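## Task

Rotate the blue die until its 1 face points up and place it entirely on the mat. All other dice must still show the numbers they show now, and every die must rest flat. Nothing may count on the robot holding it there; release it and move the grippers away at the end.

## Robot and tools

Robot: two arms in a physics simulation, named left_arm and right_arm, each with six joints and a two-pad gripper. The names do not tell you which side of a picture an arm appears on.

Frame: one shared scene frame. The origin lies on the table surface midway between the arms, +z is up, +x points forward over the table, and left_arm sits toward +y. The reported hand position is in metres and may be somewhat off, especially when an arm is stretched far. Orientation is given as a quaternion w,x,y,z.

Gripper geometry: fingers extend along the gripper's +z axis and close along its x axis. The reported position is the point between the pads; fingertips go 17.5 mm further. A flat plate projects about 9 cm from the last joint's axis toward the gripper's -y side and rotates with it. Turning only the last joint moves the pad midpoint around a 25 mm circle.

Tool execute_actions, argument actions: a list holding zero or one item. An empty list changes nothing and just reports the state. An item with only steps (1 to 300) is a wait counted from the last result. An item with rows (1 to 15 rows) plus optional steps (1 to 15, default 15) is a motion; each row lasts one control step of 1/30 s, and the final row repeats to fill the count. Optional pictures (true/false) controls whether camera images return.

Each row is a single flat list of 18 numbers covering both arms, always all 18 even if one arm stays still. Numbers 1 to 9 are left_arm, 10 to 18 are right_arm. Within each arm: six absolute joint target angles in radians in the order waist, shoulder, elbow, forearm roll, wrist pitch, wrist roll (same order and meaning as the Joint positions line), then gripper position, force_limit, speed. These are joint targets, not a hand pose and not offsets.

Joint ranges (rad): waist -3.491 to 3.491, shoulder -3.140 to 3.140, elbow -1.187 to 4.328, forearm roll -3.316 to 3.316, wrist pitch -3.140 to 3.140, wrist roll -3.927 to 3.927. A target more than 0.010 beyond a range end, and also beyond the current angle, makes the whole call refused, sending nothing. Real ends can differ by up to 0.010; targets past a real end are clipped there and the result may say "joint sent to its limit", possibly referring to an earlier move. Absence of that message does not prove more travel exists.

Gripper numbers, each in [-1, 1]: position +1 is fully open (50 mm gap), about -0.65 means pads touching, -1 means close until something blocks. force_limit maps -1, 0, +1 to roughly 20, 102, 185 N per pad (actual grip up to ~17% more). speed maps -1, 0, +1 to 20, 85, 150 mm/s of gap change. A new force or speed only applies once the position number changes by at least 0.01; to grip more gently, open first. To keep a gripper unchanged, repeat its previous three numbers, because 0 is itself a command.

Motion limits: joint targets are rate-limited (waist and shoulder 2.62, elbow 3.14, wrist joints 3.93 rad/s) with 0.5 s to accelerate, and an arm's joints are synchronized. Targets are kept within a lead of the measured angle (0.805 waist/shoulder, 0.966 elbow, 1.21 wrist joints) and scaled back if they would move the hand over 70 mm from where it is. Between calls the arms keep heading to the last row until they settle or a step is HELD.

Result lines: the state line gives each arm's end_effector_position and end_effector_quat_wxyz. Joint positions and Joint velocities list each arm's joints in rad and rad/s. HELD marks steps where your row was partly or fully not sent. "joint command not followed" means a clearance check altered joint targets; the rest ran. object_status: 0 moving, 1 blocked while opening, 2 blocked while closing (a real grip), 3 reached the commanded opening or pads met (usually nothing held). After any new position number it reads 0 until the fingers settle. position_measured is in counts; opening ≈ (250 - position_measured) × 0.202 mm. The fingers re-close on their own if grip slackens, except with force_limit -1, where status may stay 2 with nothing held; also a grip on an immovable off-centre object fades over time.

Tool zoom_image: camera (cam_head_left, cam_head_right, cam_left_wrist, cam_right_wrist) and region [x0, y0, x1, y1] in that camera's pixels from the top-left, at most 504 × 504. Head cameras are 504×504, wrist cameras 616×616.

Tool finished_scene: scene is the number of the scene being ended; it is final and reports success, then gives the next task.

Cautions: grip by commanding -1 and confirm status 2. Occasional tugs may act on held items or loose objects. Never push or drop anything off the table. Keep the arms from colliding or pressing each other. Joint load limits (N m): 148 for waist, shoulder, elbow; 37.2 for the three wrist joints, including the held weight; reaching one, or 150 N external force, stops that arm for 10 s. Holding loads heats motors; MOTOR HOT warns, and OVER-TEMPERATURE FAULT brakes the arm. Move smoothly, set dice down gently and flat, then open and withdraw.

Each tool is called after "Call:" as name([rows], argument=value, ...), one row to a line, values as JSON.

## Session

Call:
execute_actions(actions=[])

Scene clock: 0.00 s of 4500.00 s.
left_arm: end_effector_position=(+0.3920, +0.1191, +0.2587) position_measured=3 object_status=3 end_effector_quat_wxyz=(+0.370, +0.107, +0.801, +0.459) | right_arm: end_effector_position=(+0.4184, -0.5681, +0.1773) position_measured=3 object_status=3 end_effector_quat_wxyz=(-0.485, +0.798, +0.027, -0.357)
Joint positions: left_arm=[-1.125  0.381  0.222 -1.183 -1.889  2.4  ] | right_arm=[-0.365  0.883  0.572 -0.566 -2.453 -1.159]
Joint velocities: left_arm=[ 0.     0.    -0.     0.001  0.    -0.   ] | right_arm=[-0.001 -0.    -0.    -0.    -0.001 -0.001]

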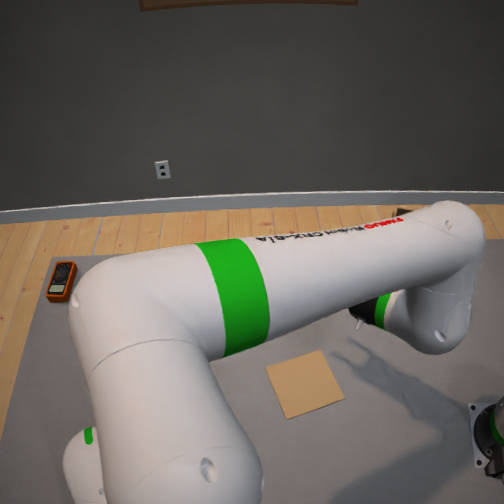

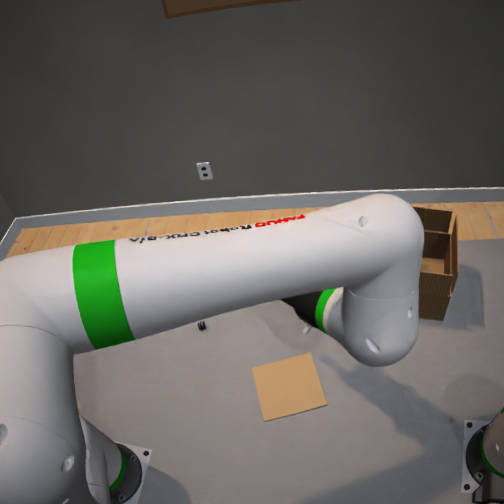

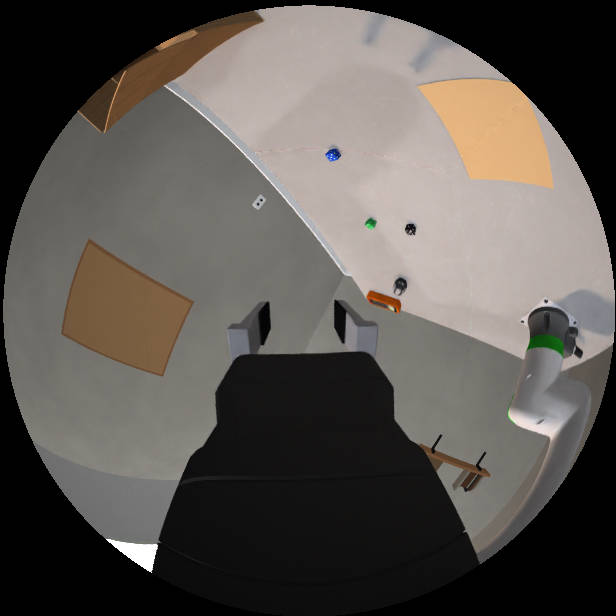

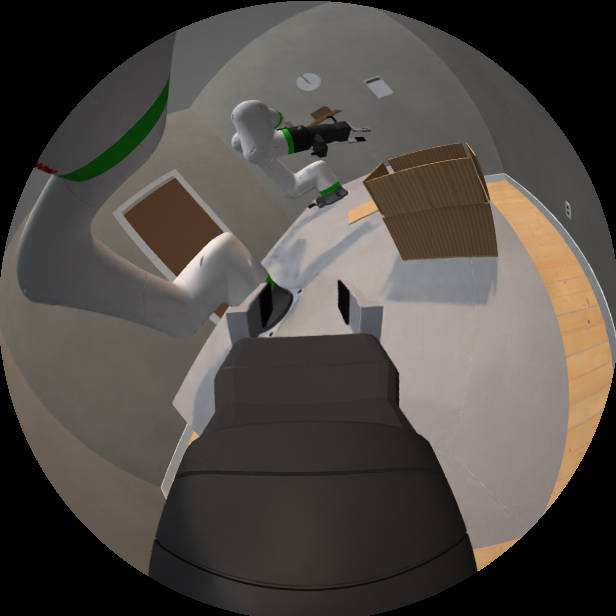

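Call:
zoom_image(camera="cam_left_wrist", region=[300, 120, 440, 260])

Call:
zoom_image(camera="cam_left_wrist", region=[318, 138, 350, 170])

Region (300, 120, 440, 260) of cam_left_wrist's 616x616 image, scaled by 3.600, with more detail than that image has.

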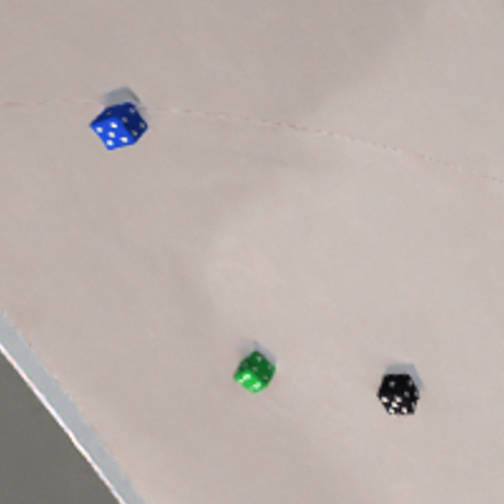

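Region (318, 138, 350, 170) of cam_left_wrist's 616x616 image, scaled by 15.750, with more detail than that image has.

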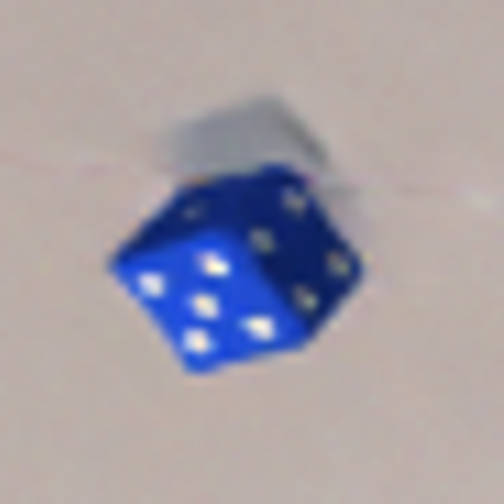

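Call:
zoom_image(camera="cam_right_wrist", region=[270, 90, 390, 180])

Call:
zoom_image(camera="cam_left_wrist", region=[200, 270, 420, 430])

Region (270, 90, 390, 180) of cam_right_wrist's 616x616 image, scaled by 4.200, with more detail than that image has; it fills the top 378 rows of this view, and the rest is white.

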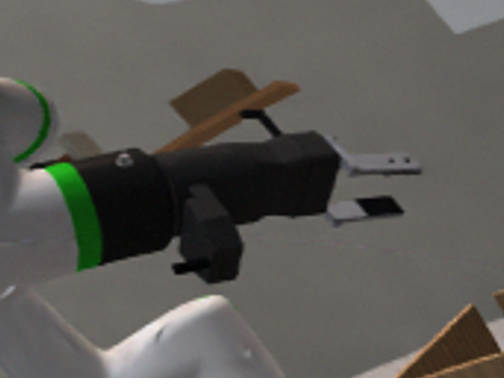

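Region (200, 270, 420, 430) of cam_left_wrist's 616x616 image, scaled by 2.291, with more detail than that image has; it fills the top 367 rows of this view, and the rest is white.

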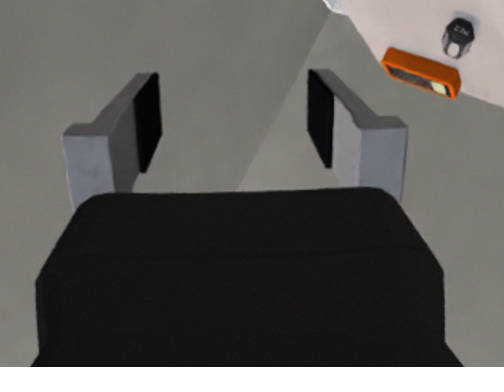

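Call:
execute_actions([
  {"rows": [[-0.3865,0.4298,0.2386,0,-1.3796,-0.954,1,-0.5,0.5,-0.365,0.883,0.572,-0.566,-2.453,-1.159,1,0,0]], "steps": 15},
], pictures=false)

Call:
execute_actions([
  {"steps": 45},
])

Scene clock: 85.00 s of 4500.00 s.
left_arm: end_effector_position=(+0.3882, +0.1116, +0.1310) position_measured=3 object_status=3 end_effector_quat_wxyz=(+0.000, +0.398, +0.877, +0.269) | right_arm: end_effector_position=(+0.4185, -0.5678, +0.1772) position_measured=3 object_status=3 end_effector_quat_wxyz=(-0.485, +0.798, +0.027, -0.357)
Joint positions: left_arm=[-0.703  0.409  0.232 -0.508 -1.598  1.542] | right_arm=[-0.365  0.883  0.572 -0.566 -2.453 -1.159]
Joint velocities: left_arm=[ 1.176  0.077  0.026  1.879  0.809 -3.538] | right_arm=[ 0.001 -0.     0.     0.002  0.002 -0.   ]
Steps of this call (steps 1 to 90: nothing new was sent; then 81.50 s passed at rest; steps 91 to 105: all 15 steps of this action). Readings (joint positions | what the end effector reports):
91: left_arm=[-1.125 0.381 0.222 -1.183 -1.889 2.400] | right_arm=[-0.365 0.883 0.572 -0.566 -2.453 -1.159] | left_arm position_measured=3 object_status=3 | right_arm position_measured=3 object_status=3
92: left_arm=[-1.122 0.381 0.222 -1.178 -1.887 2.395] | right_arm=[-0.365 0.883 0.572 -0.566 -2.453 -1.159] | left_arm position_measured=3 object_status=3 | right_arm position_measured=3 object_status=3
94: left_arm=[-1.100 0.382 0.223 -1.143 -1.872 2.359] | right_arm=[-0.365 0.883 0.572 -0.566 -2.453 -1.159] | left_arm position_measured=3 object_status=3 | right_arm position_measured=3 object_status=3
98: left_arm=[-0.994 0.389 0.225 -0.974 -1.799 2.184] | right_arm=[-0.365 0.883 0.572 -0.566 -2.453 -1.159] | left_arm position_measured=3 object_status=3 | right_arm position_measured=3 object_status=3
105: the state above

Scene clock: 86.50 s of 4500.00 s.
left_arm: end_effector_position=(+0.4752, +0.0984, +0.1480) position_measured=3 object_status=3 end_effector_quat_wxyz=(-0.000, +0.997, +0.075, -0.000) | right_arm: end_effector_position=(+0.4185, -0.5678, +0.1772) position_measured=3 object_status=3 end_effector_quat_wxyz=(-0.485, +0.798, +0.027, -0.357)
Joint positions: left_arm=[-0.386  0.43   0.239 -0.    -1.38  -0.954] | right_arm=[-0.365  0.883  0.572 -0.566 -2.453 -1.159]
Joint velocities: left_arm=[-0.002 -0.    -0.001  0.     0.     0.   ] | right_arm=[-0.    -0.    -0.    -0.001 -0.001 -0.001]
Steps of this call (steps 1 to 45: the robot went on to your last target). Readings (joint positions | what the end effector reports):
1: left_arm=[-0.665 0.411 0.233 -0.446 -1.572 1.421] | right_arm=[-0.365 0.883 0.572 -0.566 -2.453 -1.159] | left_arm position_measured=3 object_status=3 | right_arm position_measured=3 object_status=3
2: left_arm=[-0.630 0.414 0.233 -0.389 -1.547 1.298] | right_arm=[-0.365 0.883 0.572 -0.566 -2.453 -1.159] | left_arm position_measured=3 object_status=3 | right_arm position_measured=3 object_status=3
4: left_arm=[-0.571 0.417 0.235 -0.295 -1.507 1.046] | right_arm=[-0.365 0.883 0.572 -0.566 -2.453 -1.159] | left_arm position_measured=3 object_status=3 | right_arm position_measured=3 object_status=3
8: left_arm=[-0.492 0.423 0.236 -0.168 -1.452 0.536] | right_arm=[-0.365 0.883 0.572 -0.566 -2.453 -1.159] | left_arm position_measured=3 object_status=3 | right_arm position_measured=3 object_status=3
45: the state above
All arms were judged still, so your last target was given up. Only a new action makes them travel on or press farther. Fingers that are still opening or closing keep moving.

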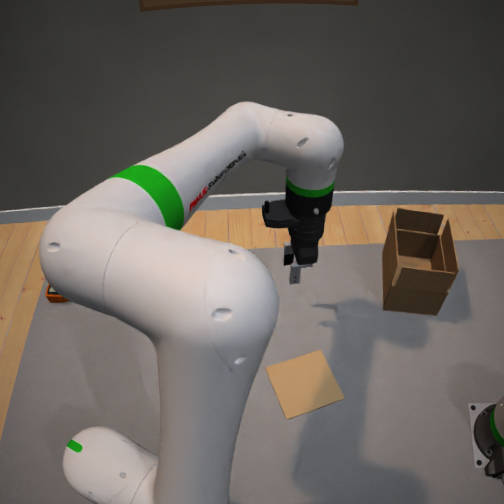

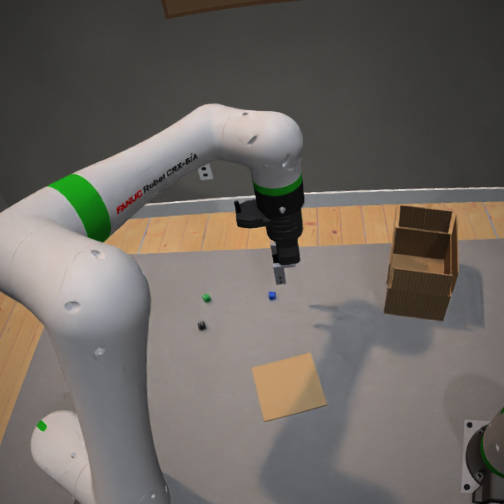

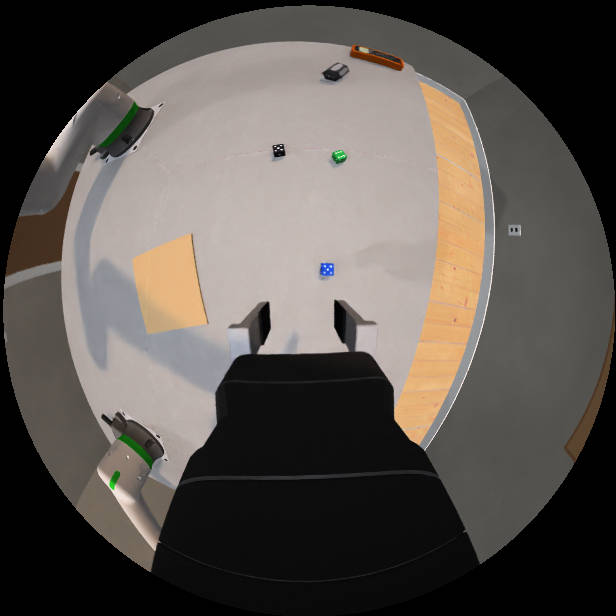

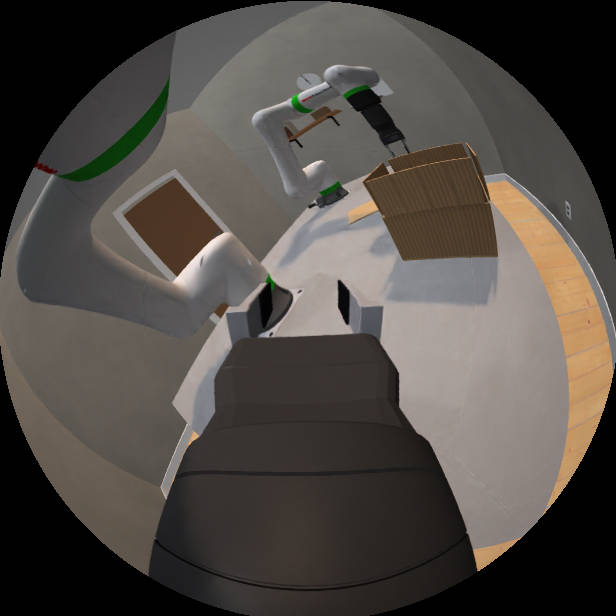

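Call:
zoom_image(camera="cam_left_wrist", region=[250, 240, 360, 350])

Call:
zoom_image(camera="cam_left_wrist", region=[312, 254, 344, 286])

Call:
zoom_image(camera="cam_head_right", region=[220, 180, 340, 310])

Region (250, 240, 360, 350) of cam_left_wrist's 616x616 image, scaled by 4.582, with more detail than that image has.

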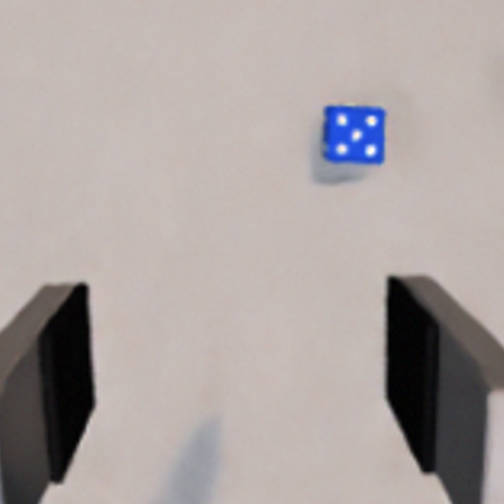

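Region (312, 254, 344, 286) of cam_left_wrist's 616x616 image, scaled by 15.750, with more detail than that image has.

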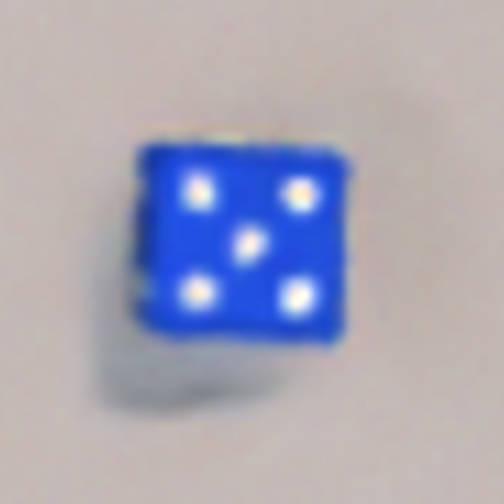

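Region (220, 180, 340, 310) of cam_head_right's 504x504 image, scaled by 3.877, with more detail than that image has; it fills the left 465 columns of this view, and the rest is white.

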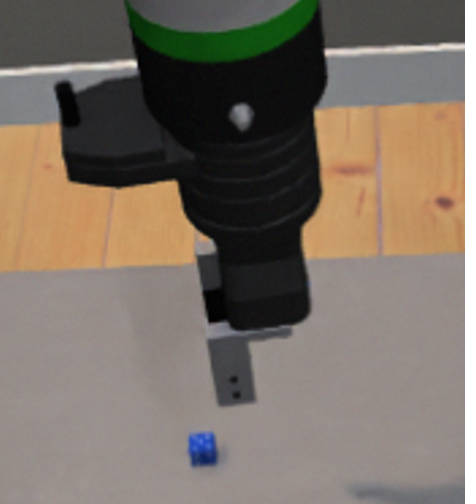

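Call:
execute_actions([
  {"rows": [[-0.5652,0.9264,0.7826,-0.4446,-1.8505,-0.8364,1,-0.5,0.5,-0.365,0.883,0.572,-0.566,-2.453,-1.159,1,0,0]], "steps": 15},
], pictures=false)

Call:
execute_actions([
  {"steps": 25},
])

Scene clock: 136.90 s of 4500.00 s.
left_arm: end_effector_position=(+0.5053, +0.1204, +0.0683) position_measured=3 object_status=3 end_effector_quat_wxyz=(-0.266, +0.962, +0.053, -0.021) | right_arm: end_effector_position=(+0.4185, -0.5678, +0.1772) position_measured=3 object_status=3 end_effector_quat_wxyz=(-0.485, +0.798, +0.027, -0.357)
Joint positions: left_arm=[-0.544  0.868  0.718 -0.392 -1.795 -0.85 ] | right_arm=[-0.365  0.883  0.572 -0.566 -2.453 -1.159]
Joint velocities: left_arm=[-0.274  0.766  0.839 -0.684 -0.725  0.181] | right_arm=[-0.001  0.    -0.    -0.    -0.001 -0.001]
Steps of this call (steps 1 to 90: nothing new was sent; then 46.90 s passed at rest; steps 91 to 105: all 15 steps of this action). Readings (joint positions | what the end effector reports):
91: left_arm=[-0.386 0.430 0.239 -0.000 -1.380 -0.954] | right_arm=[-0.365 0.883 0.572 -0.566 -2.453 -1.159] | left_arm position_measured=3 object_status=3 | right_arm position_measured=3 object_status=3
92: left_arm=[-0.387 0.433 0.243 -0.003 -1.382 -0.954] | right_arm=[-0.365 0.883 0.572 -0.566 -2.453 -1.159] | left_arm position_measured=3 object_status=3 | right_arm position_measured=3 object_status=3
94: left_arm=[-0.396 0.457 0.269 -0.024 -1.405 -0.948] | right_arm=[-0.365 0.883 0.572 -0.566 -2.453 -1.159] | left_arm position_measured=3 object_status=3 | right_arm position_measured=3 object_status=3
98: left_arm=[-0.438 0.574 0.397 -0.129 -1.516 -0.920] | right_arm=[-0.365 0.883 0.572 -0.566 -2.453 -1.159] | left_arm position_measured=3 object_status=3 | right_arm position_measured=3 object_status=3
105: the state above

Scene clock: 137.73 s of 4500.00 s.
left_arm: end_effector_position=(+0.5076, +0.1215, +0.0600) position_measured=3 object_status=3 end_effector_quat_wxyz=(-0.300, +0.952, +0.057, -0.018) | right_arm: end_effector_position=(+0.4185, -0.5678, +0.1772) position_measured=3 object_status=3 end_effector_quat_wxyz=(-0.485, +0.798, +0.027, -0.357)
Joint positions: left_arm=[-0.565  0.926  0.783 -0.445 -1.851 -0.836] | right_arm=[-0.365  0.883  0.572 -0.566 -2.453 -1.159]
Joint velocities: left_arm=[-0.001  0.    -0.    -0.     0.    -0.   ] | right_arm=[ 0.    -0.     0.     0.001  0.001 -0.001]
Steps of this call (steps 1 to 25: the robot went on to your last target). Readings (joint positions | what the end effector reports):
1: left_arm=[-0.552 0.891 0.744 -0.413 -1.817 -0.845] | right_arm=[-0.365 0.883 0.572 -0.566 -2.453 -1.159] | left_arm position_measured=3 object_status=3 | right_arm position_measured=3 object_status=3
2: left_arm=[-0.559 0.908 0.762 -0.428 -1.833 -0.841] | right_arm=[-0.365 0.883 0.572 -0.566 -2.453 -1.159] | left_arm position_measured=3 object_status=3 | right_arm position_measured=3 object_status=3
4: left_arm=[-0.565 0.925 0.781 -0.443 -1.849 -0.837] | right_arm=[-0.365 0.883 0.572 -0.566 -2.453 -1.159] | left_arm position_measured=3 object_status=3 | right_arm position_measured=3 object_status=3
8: left_arm=[-0.565 0.926 0.783 -0.445 -1.850 -0.836] | right_arm=[-0.365 0.883 0.572 -0.566 -2.453 -1.159] | left_arm position_measured=3 object_status=3 | right_arm position_measured=3 object_status=3
25: the state above

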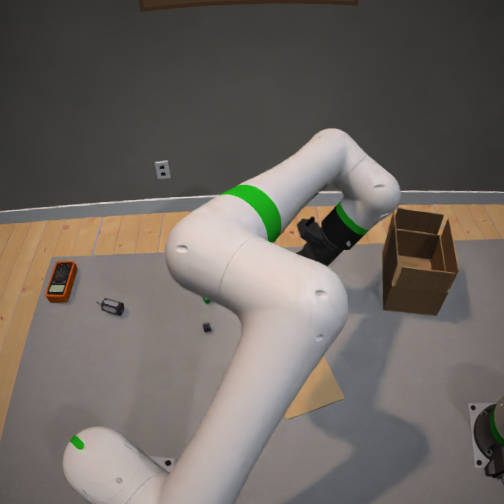

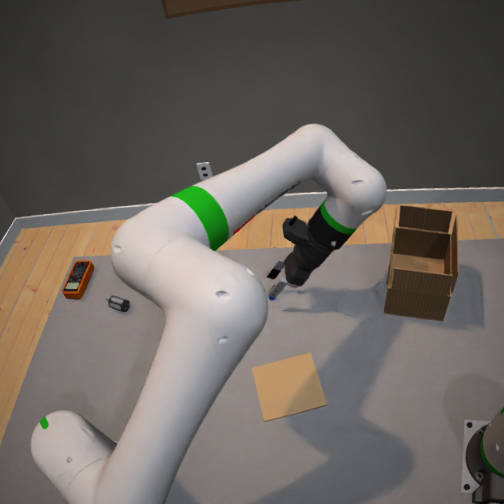

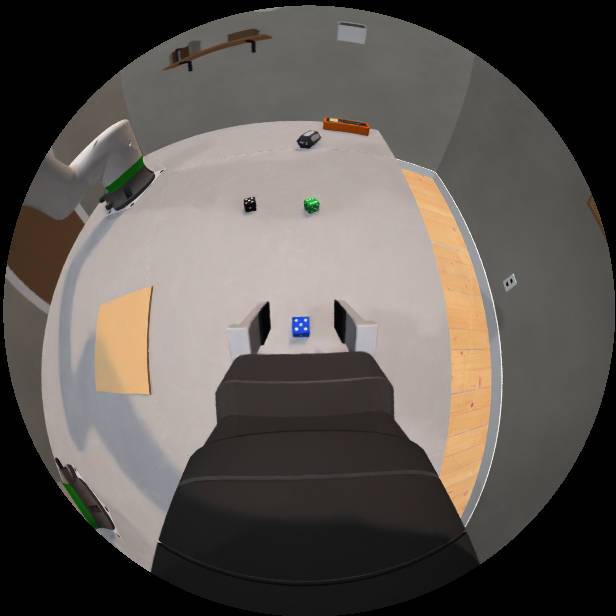

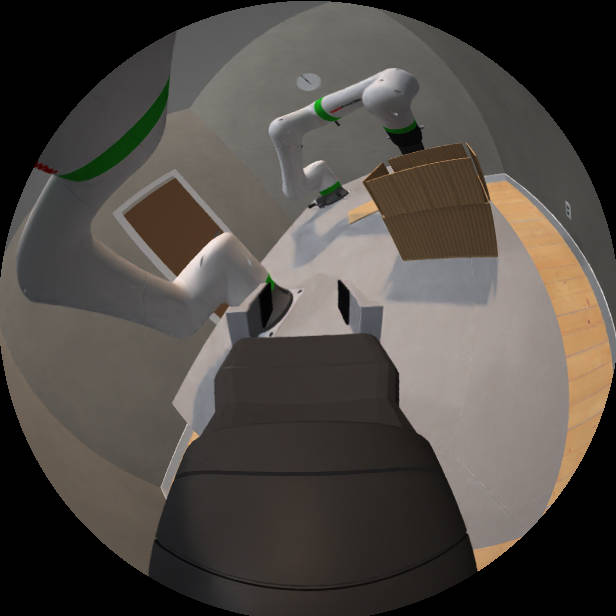

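IK matches well.

Call:
zoom_image(camera="cam_left_wrist", region=[260, 285, 344, 355])

Region (260, 285, 344, 355) of cam_left_wrist's 616x616 image, scaled by 6.000, with more detail than that image has.

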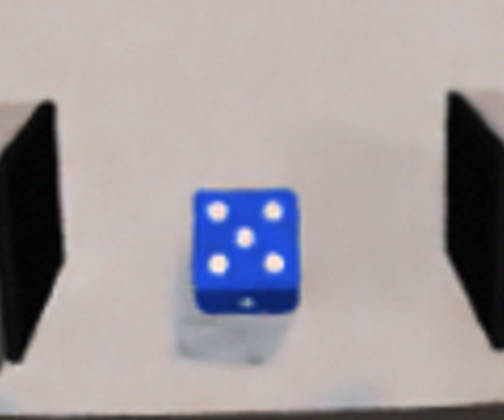

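Call:
execute_actions([
  {"rows": [[-0.5676,0.9573,0.7565,-0.4373,-1.8000,-0.8088,1,-0.5,0.5,-0.365,0.883,0.572,-0.566,-2.453,-1.159,1,0,0]], "steps": 15},
])

Call:
zoom_image(camera="cam_left_wrist", region=[260, 285, 344, 355])

Call:
zoom_image(camera="cam_head_right", region=[250, 260, 310, 320])

Scene clock: 151.70 s of 4500.00 s.
left_arm: end_effector_position=(+0.5063, +0.1198, +0.0270) position_measured=3 object_status=3 end_effector_quat_wxyz=(-0.300, +0.952, +0.057, -0.018) | right_arm: end_effector_position=(+0.4185, -0.5678, +0.1772) position_measured=3 object_status=3 end_effector_quat_wxyz=(-0.485, +0.798, +0.027, -0.357)
Joint positions: left_arm=[-0.568  0.957  0.757 -0.437 -1.8   -0.809] | right_arm=[-0.365  0.883  0.572 -0.566 -2.453 -1.159]
Joint velocities: left_arm=[-0.001  0.     0.     0.     0.001 -0.   ] | right_arm=[-0.001  0.001  0.    -0.001  0.001 -0.002]
Steps of this call (steps 1 to 15: the robot went on to your last target; steps 16 to 90: nothing new was sent; then 10.47 s passed at rest; steps 91 to 105: all 15 steps of this action). Readings (joint positions | what the end effector reports):
91: left_arm=[-0.565 0.927 0.783 -0.445 -1.850 -0.836] | right_arm=[-0.365 0.883 0.572 -0.566 -2.453 -1.159] | left_arm position_measured=3 object_status=3 | right_arm position_measured=3 object_status=3
92: left_arm=[-0.565 0.929 0.781 -0.444 -1.846 -0.833] | right_arm=[-0.365 0.883 0.572 -0.566 -2.453 -1.159] | left_arm position_measured=3 object_status=3 | right_arm position_measured=3 object_status=3
94: left_arm=[-0.567 0.949 0.764 -0.440 -1.815 -0.817] | right_arm=[-0.365 0.883 0.572 -0.566 -2.453 -1.159] | left_arm position_measured=3 object_status=3 | right_arm position_measured=3 object_status=3
98: left_arm=[-0.568 0.957 0.757 -0.437 -1.800 -0.809] | right_arm=[-0.365 0.883 0.572 -0.566 -2.453 -1.159] | left_arm position_measured=3 object_status=3 | right_arm position_measured=3 object_status=3
105: the state above

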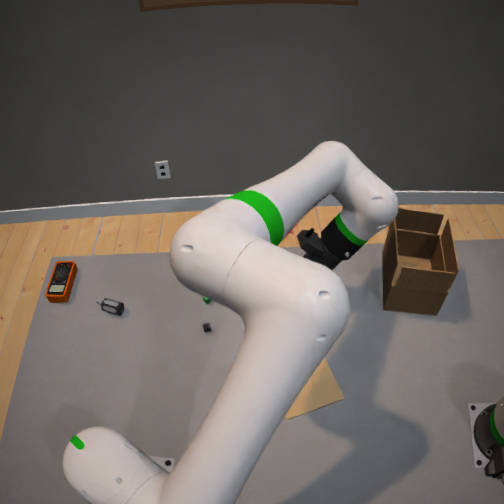

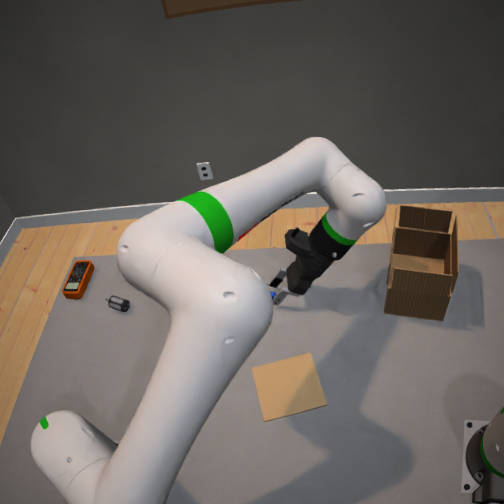

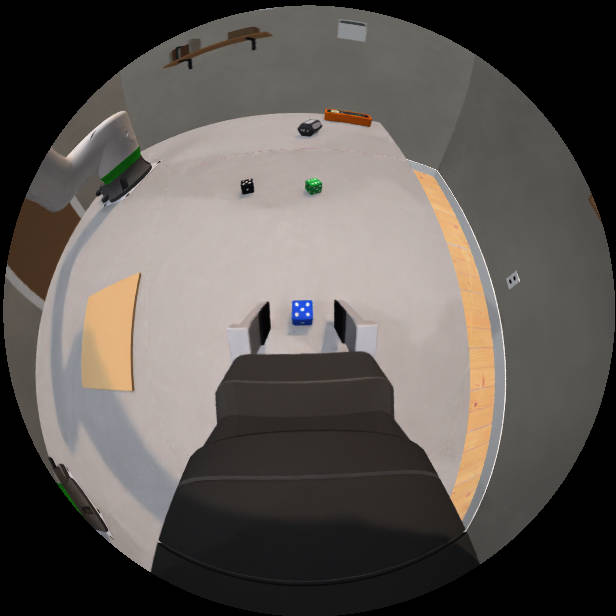

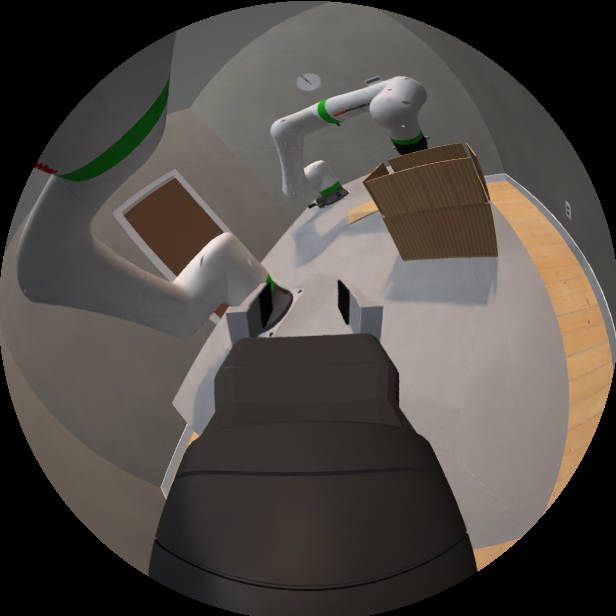

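Region (260, 285, 344, 355) of cam_left_wrist's 616x616 image, scaled by 6.000, with more detail than that image has.

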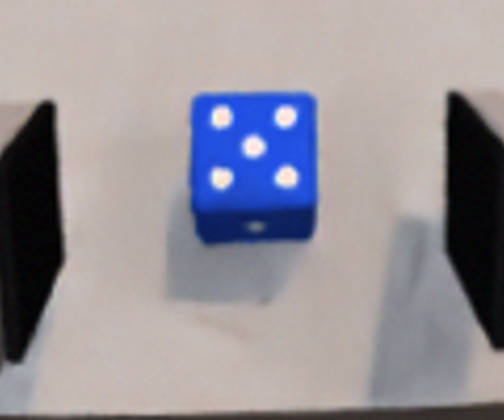

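Region (250, 260, 310, 320) of cam_head_right's 504x504 image, scaled by 8.400, with more detail than that image has.

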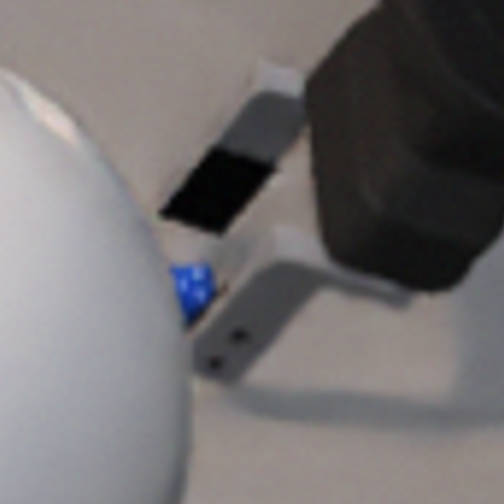

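Call:
execute_actions([
  {"rows": [[-0.5667,0.9594,0.7496,-0.4365,-1.7920,-0.8059,0.2,-0.5,0.5,-0.365,0.883,0.572,-0.566,-2.453,-1.159,1,0,0]], "steps": 12},
])

Call:
zoom_image(camera="cam_left_wrist", region=[260, 285, 344, 355])

Call:
zoom_image(camera="cam_head_right", region=[260, 270, 300, 310])

Scene clock: 161.73 s of 4500.00 s.
left_arm: end_effector_position=(+0.5059, +0.1207, +0.0227) position_measured=123 object_status=0 end_effector_quat_wxyz=(-0.300, +0.952, +0.057, -0.018) | right_arm: end_effector_position=(+0.4185, -0.5678, +0.1772) position_measured=3 object_status=3 end_effector_quat_wxyz=(-0.485, +0.798, +0.027, -0.357)
Joint positions: left_arm=[-0.567  0.959  0.75  -0.436 -1.792 -0.806] | right_arm=[-0.365  0.883  0.572 -0.566 -2.453 -1.159]
Joint velocities: left_arm=[ 0.001 -0.     0.001  0.001  0.    -0.   ] | right_arm=[-0.    -0.     0.     0.001 -0.002 -0.001]
Steps of this call (steps 1 to 15: the robot went on to your last target; steps 16 to 90: nothing new was sent; then 6.63 s passed at rest; steps 91 to 102: all 12 steps of this action). Readings (joint positions | what the end effector reports):
91: left_arm=[-0.568 0.957 0.756 -0.437 -1.800 -0.809] | right_arm=[-0.365 0.883 0.572 -0.566 -2.453 -1.159] | left_arm position_measured=12 object_status=0 | right_arm position_measured=3 object_status=3
92: left_arm=[-0.567 0.958 0.753 -0.437 -1.796 -0.807] | right_arm=[-0.365 0.883 0.572 -0.566 -2.453 -1.159] | left_arm position_measured=31 object_status=0 | right_arm position_measured=3 object_status=3
94: left_arm=[-0.567 0.960 0.749 -0.437 -1.792 -0.806] | right_arm=[-0.365 0.883 0.572 -0.566 -2.453 -1.159] | left_arm position_measured=70 object_status=0 | right_arm position_measured=3 object_status=3
98: left_arm=[-0.567 0.959 0.749 -0.436 -1.792 -0.806] | right_arm=[-0.365 0.883 0.572 -0.566 -2.453 -1.159] | left_arm position_measured=123 object_status=0 | right_arm position_measured=3 object_status=3
102: the state above

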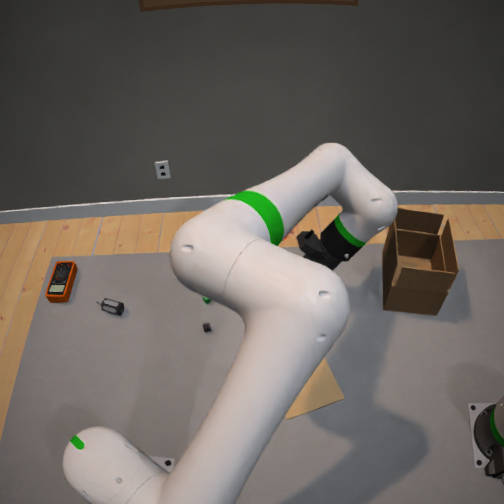

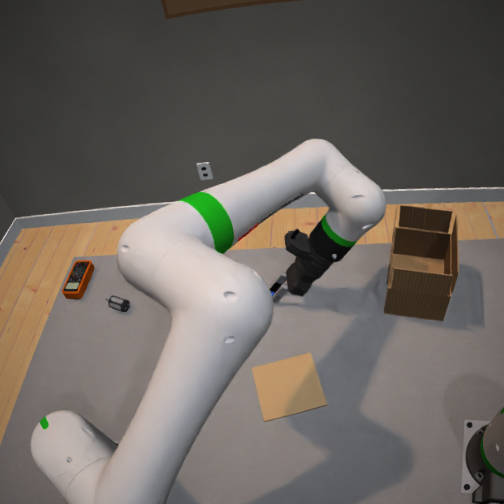

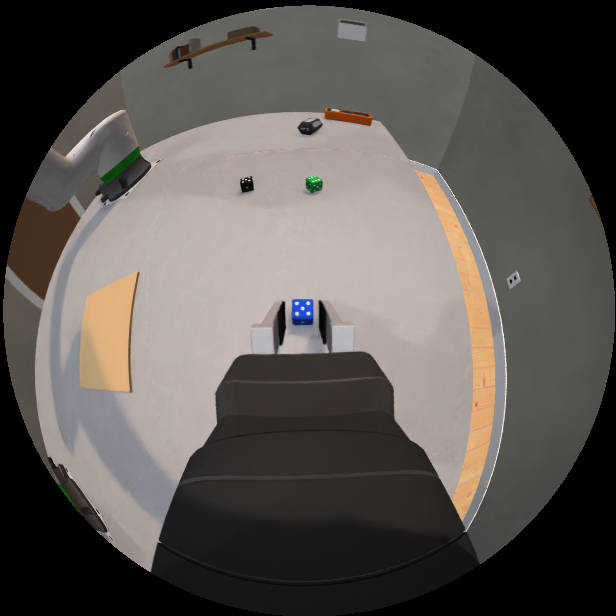

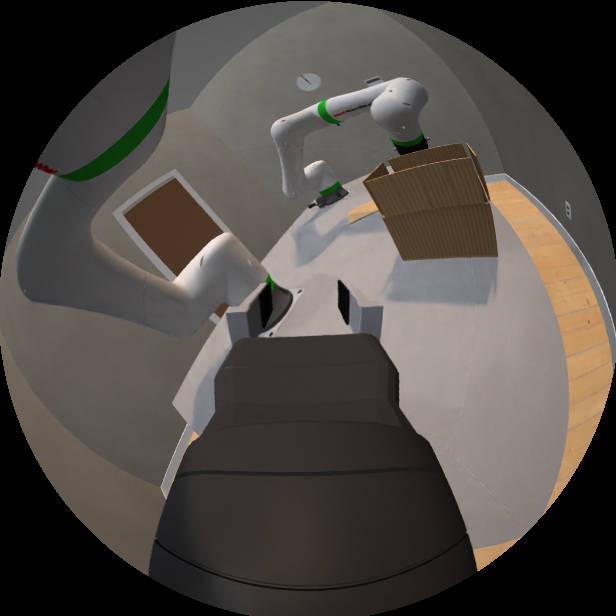

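Region (260, 285, 344, 355) of cam_left_wrist's 616x616 image, scaled by 6.000, with more detail than that image has.

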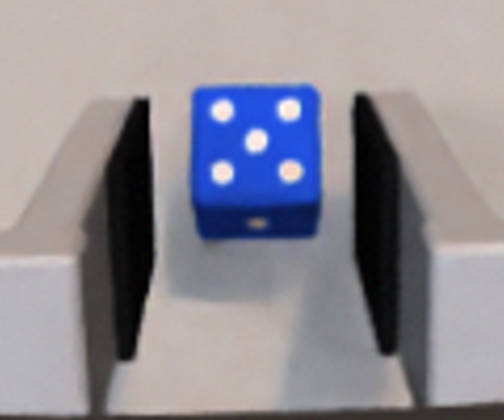

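Region (260, 270, 300, 310) of cam_head_right's 504x504 image, scaled by 12.600, with more detail than that image has.

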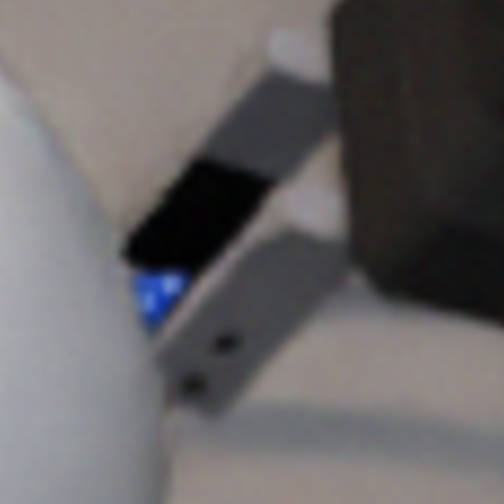

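Call:
execute_actions([
  {"rows": [[-0.5667,0.9612,0.7484,-0.4361,-1.7893,-0.8046,0.2,-0.5,0.5,-0.365,0.883,0.572,-0.566,-2.453,-1.159,1,0,0],[-0.5667,0.9612,0.7484,-0.4361,-1.7893,-0.8046,0.2,-0.5,0.5,-0.365,0.883,0.572,-0.566,-2.453,-1.159,1,0,0],[-0.5667,0.9612,0.7484,-0.4361,-1.7893,-0.8046,0.2,-0.5,0.5,-0.365,0.883,0.572,-0.566,-2.453,-1.159,1,0,0],[-0.5667,0.9612,0.7484,-0.4361,-1.7893,-0.8046,0.2,-0.5,0.5,-0.365,0.883,0.572,-0.566,-2.453,-1.159,1,0,0],[-0.5667,0.9612,0.7484,-0.4361,-1.7893,-0.8046,-1,-0.5,-0.5,-0.365,0.883,0.572,-0.566,-2.453,-1.159,1,0,0]], "steps": 15},
], pictures=false)

Call:
execute_actions([
  {"steps": 10},
])

Call:
zoom_image(camera="cam_left_wrist", region=[260, 285, 344, 355])

Scene clock: 171.20 s of 4500.00 s.
left_arm: end_effector_position=(+0.5059, +0.1207, +0.0209) position_measured=182 object_status=0 end_effector_quat_wxyz=(-0.300, +0.952, +0.057, -0.018) | right_arm: end_effector_position=(+0.4185, -0.5678, +0.1772) position_measured=3 object_status=3 end_effector_quat_wxyz=(-0.485, +0.798, +0.027, -0.357)
Joint positions: left_arm=[-0.567  0.961  0.748 -0.436 -1.789 -0.805] | right_arm=[-0.365  0.883  0.572 -0.566 -2.453 -1.159]
Joint velocities: left_arm=[ 0.     0.    -0.001  0.001 -0.     0.   ] | right_arm=[ 0.001 -0.    -0.     0.001 -0.001  0.001]
Steps of this call (steps 1 to 15: the robot went on to your last target; steps 16 to 90: nothing new was sent; then 5.97 s passed at rest; steps 91 to 105: all 15 steps of this action). Readings (joint positions | what the end effector reports):
91: left_arm=[-0.567 0.959 0.750 -0.437 -1.792 -0.806] | right_arm=[-0.365 0.883 0.572 -0.566 -2.453 -1.159] | left_arm position_measured=123 object_status=3 | right_arm position_measured=3 object_status=3
92: left_arm=[-0.567 0.960 0.750 -0.437 -1.790 -0.805] | right_arm=[-0.365 0.883 0.572 -0.566 -2.453 -1.159] | left_arm position_measured=123 object_status=3 | right_arm position_measured=3 object_status=3
94: left_arm=[-0.567 0.961 0.749 -0.437 -1.789 -0.805] | right_arm=[-0.365 0.883 0.572 -0.566 -2.453 -1.159] | left_arm position_measured=123 object_status=3 | right_arm position_measured=3 object_status=3
98: left_arm=[-0.567 0.961 0.748 -0.436 -1.789 -0.805] | right_arm=[-0.365 0.883 0.572 -0.566 -2.453 -1.159] | left_arm position_measured=153 object_status=0 | right_arm position_measured=3 object_status=3
105: the state above

Scene clock: 171.53 s of 4500.00 s.
left_arm: end_effector_position=(+0.5059, +0.1207, +0.0209) position_measured=182 object_status=2 end_effector_quat_wxyz=(-0.300, +0.952, +0.057, -0.018) | right_arm: end_effector_position=(+0.4185, -0.5678, +0.1772) position_measured=3 object_status=3 end_effector_quat_wxyz=(-0.485, +0.798, +0.027, -0.357)
Joint positions: left_arm=[-0.567  0.961  0.748 -0.436 -1.789 -0.805] | right_arm=[-0.365  0.883  0.572 -0.566 -2.453 -1.159]
Joint velocities: left_arm=[ 0.001 -0.     0.    -0.001  0.    -0.   ] | right_arm=[-0.     0.     0.    -0.001  0.     0.001]
Steps of this call (steps 1 to 10: the robot went on to your last target). Readings (joint positions | what the end effector reports):
1: left_arm=[-0.567 0.961 0.748 -0.436 -1.789 -0.805] | right_arm=[-0.365 0.883 0.572 -0.566 -2.453 -1.159] | left_arm position_measured=182 object_status=0 | right_arm position_measured=3 object_status=3
2: left_arm=[-0.567 0.961 0.748 -0.436 -1.789 -0.805] | right_arm=[-0.365 0.883 0.572 -0.566 -2.453 -1.159] | left_arm position_measured=182 object_status=0 | right_arm position_measured=3 object_status=3
4: left_arm=[-0.567 0.961 0.748 -0.436 -1.789 -0.805] | right_arm=[-0.365 0.883 0.572 -0.566 -2.453 -1.159] | left_arm position_measured=182 object_status=2 | right_arm position_measured=3 object_status=3
8: left_arm=[-0.567 0.961 0.748 -0.436 -1.789 -0.805] | right_arm=[-0.365 0.883 0.572 -0.566 -2.453 -1.159] | left_arm position_measured=182 object_status=2 | right_arm position_measured=3 object_status=3
10: the state above

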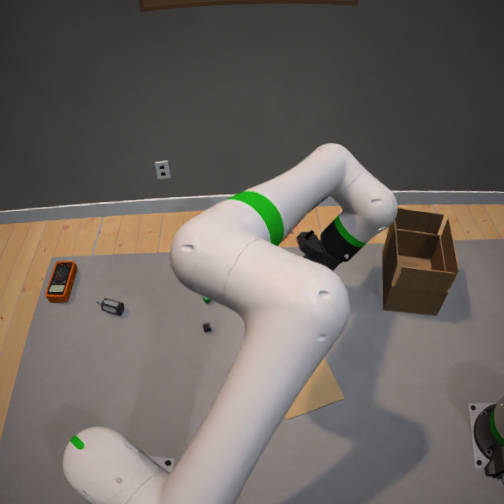

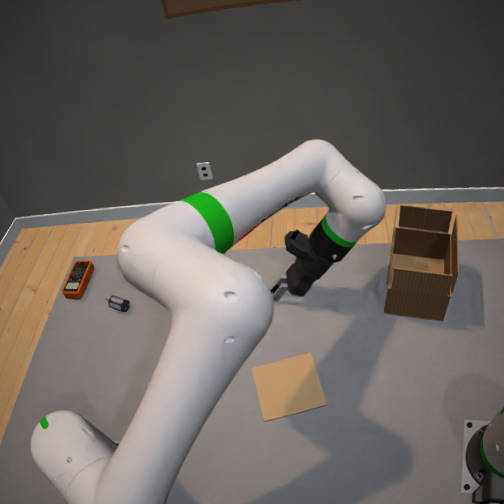

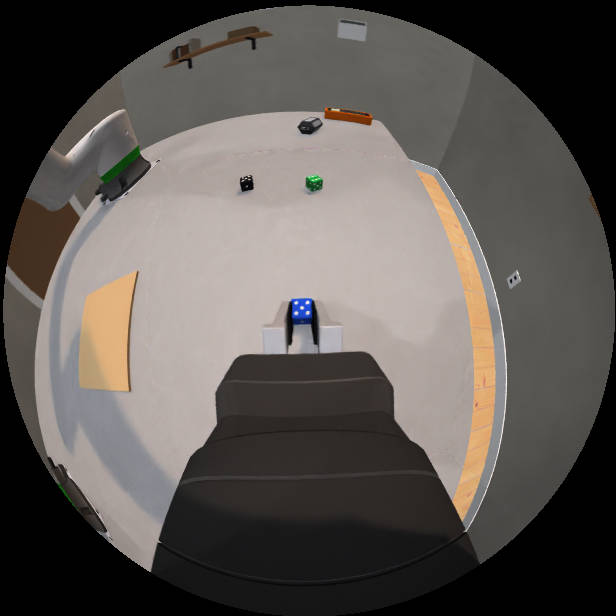

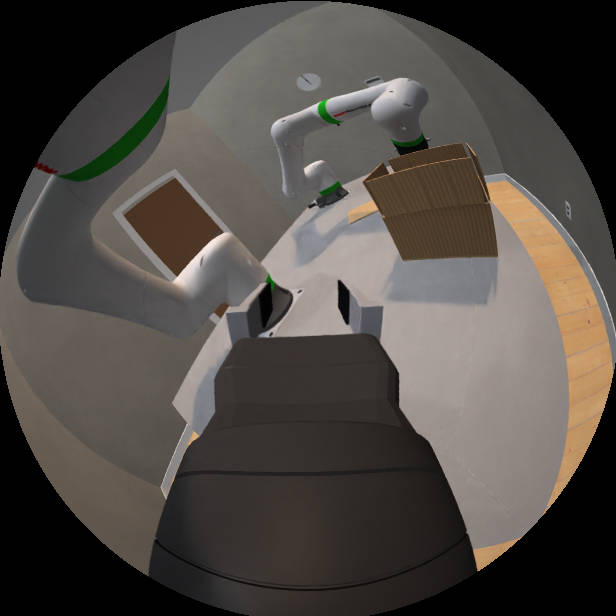

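Region (260, 285, 344, 355) of cam_left_wrist's 616x616 image, scaled by 6.000, with more detail than that image has.

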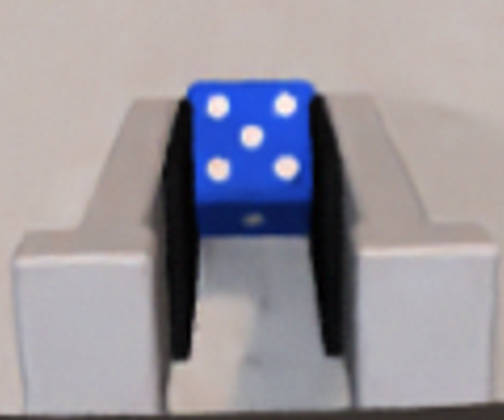

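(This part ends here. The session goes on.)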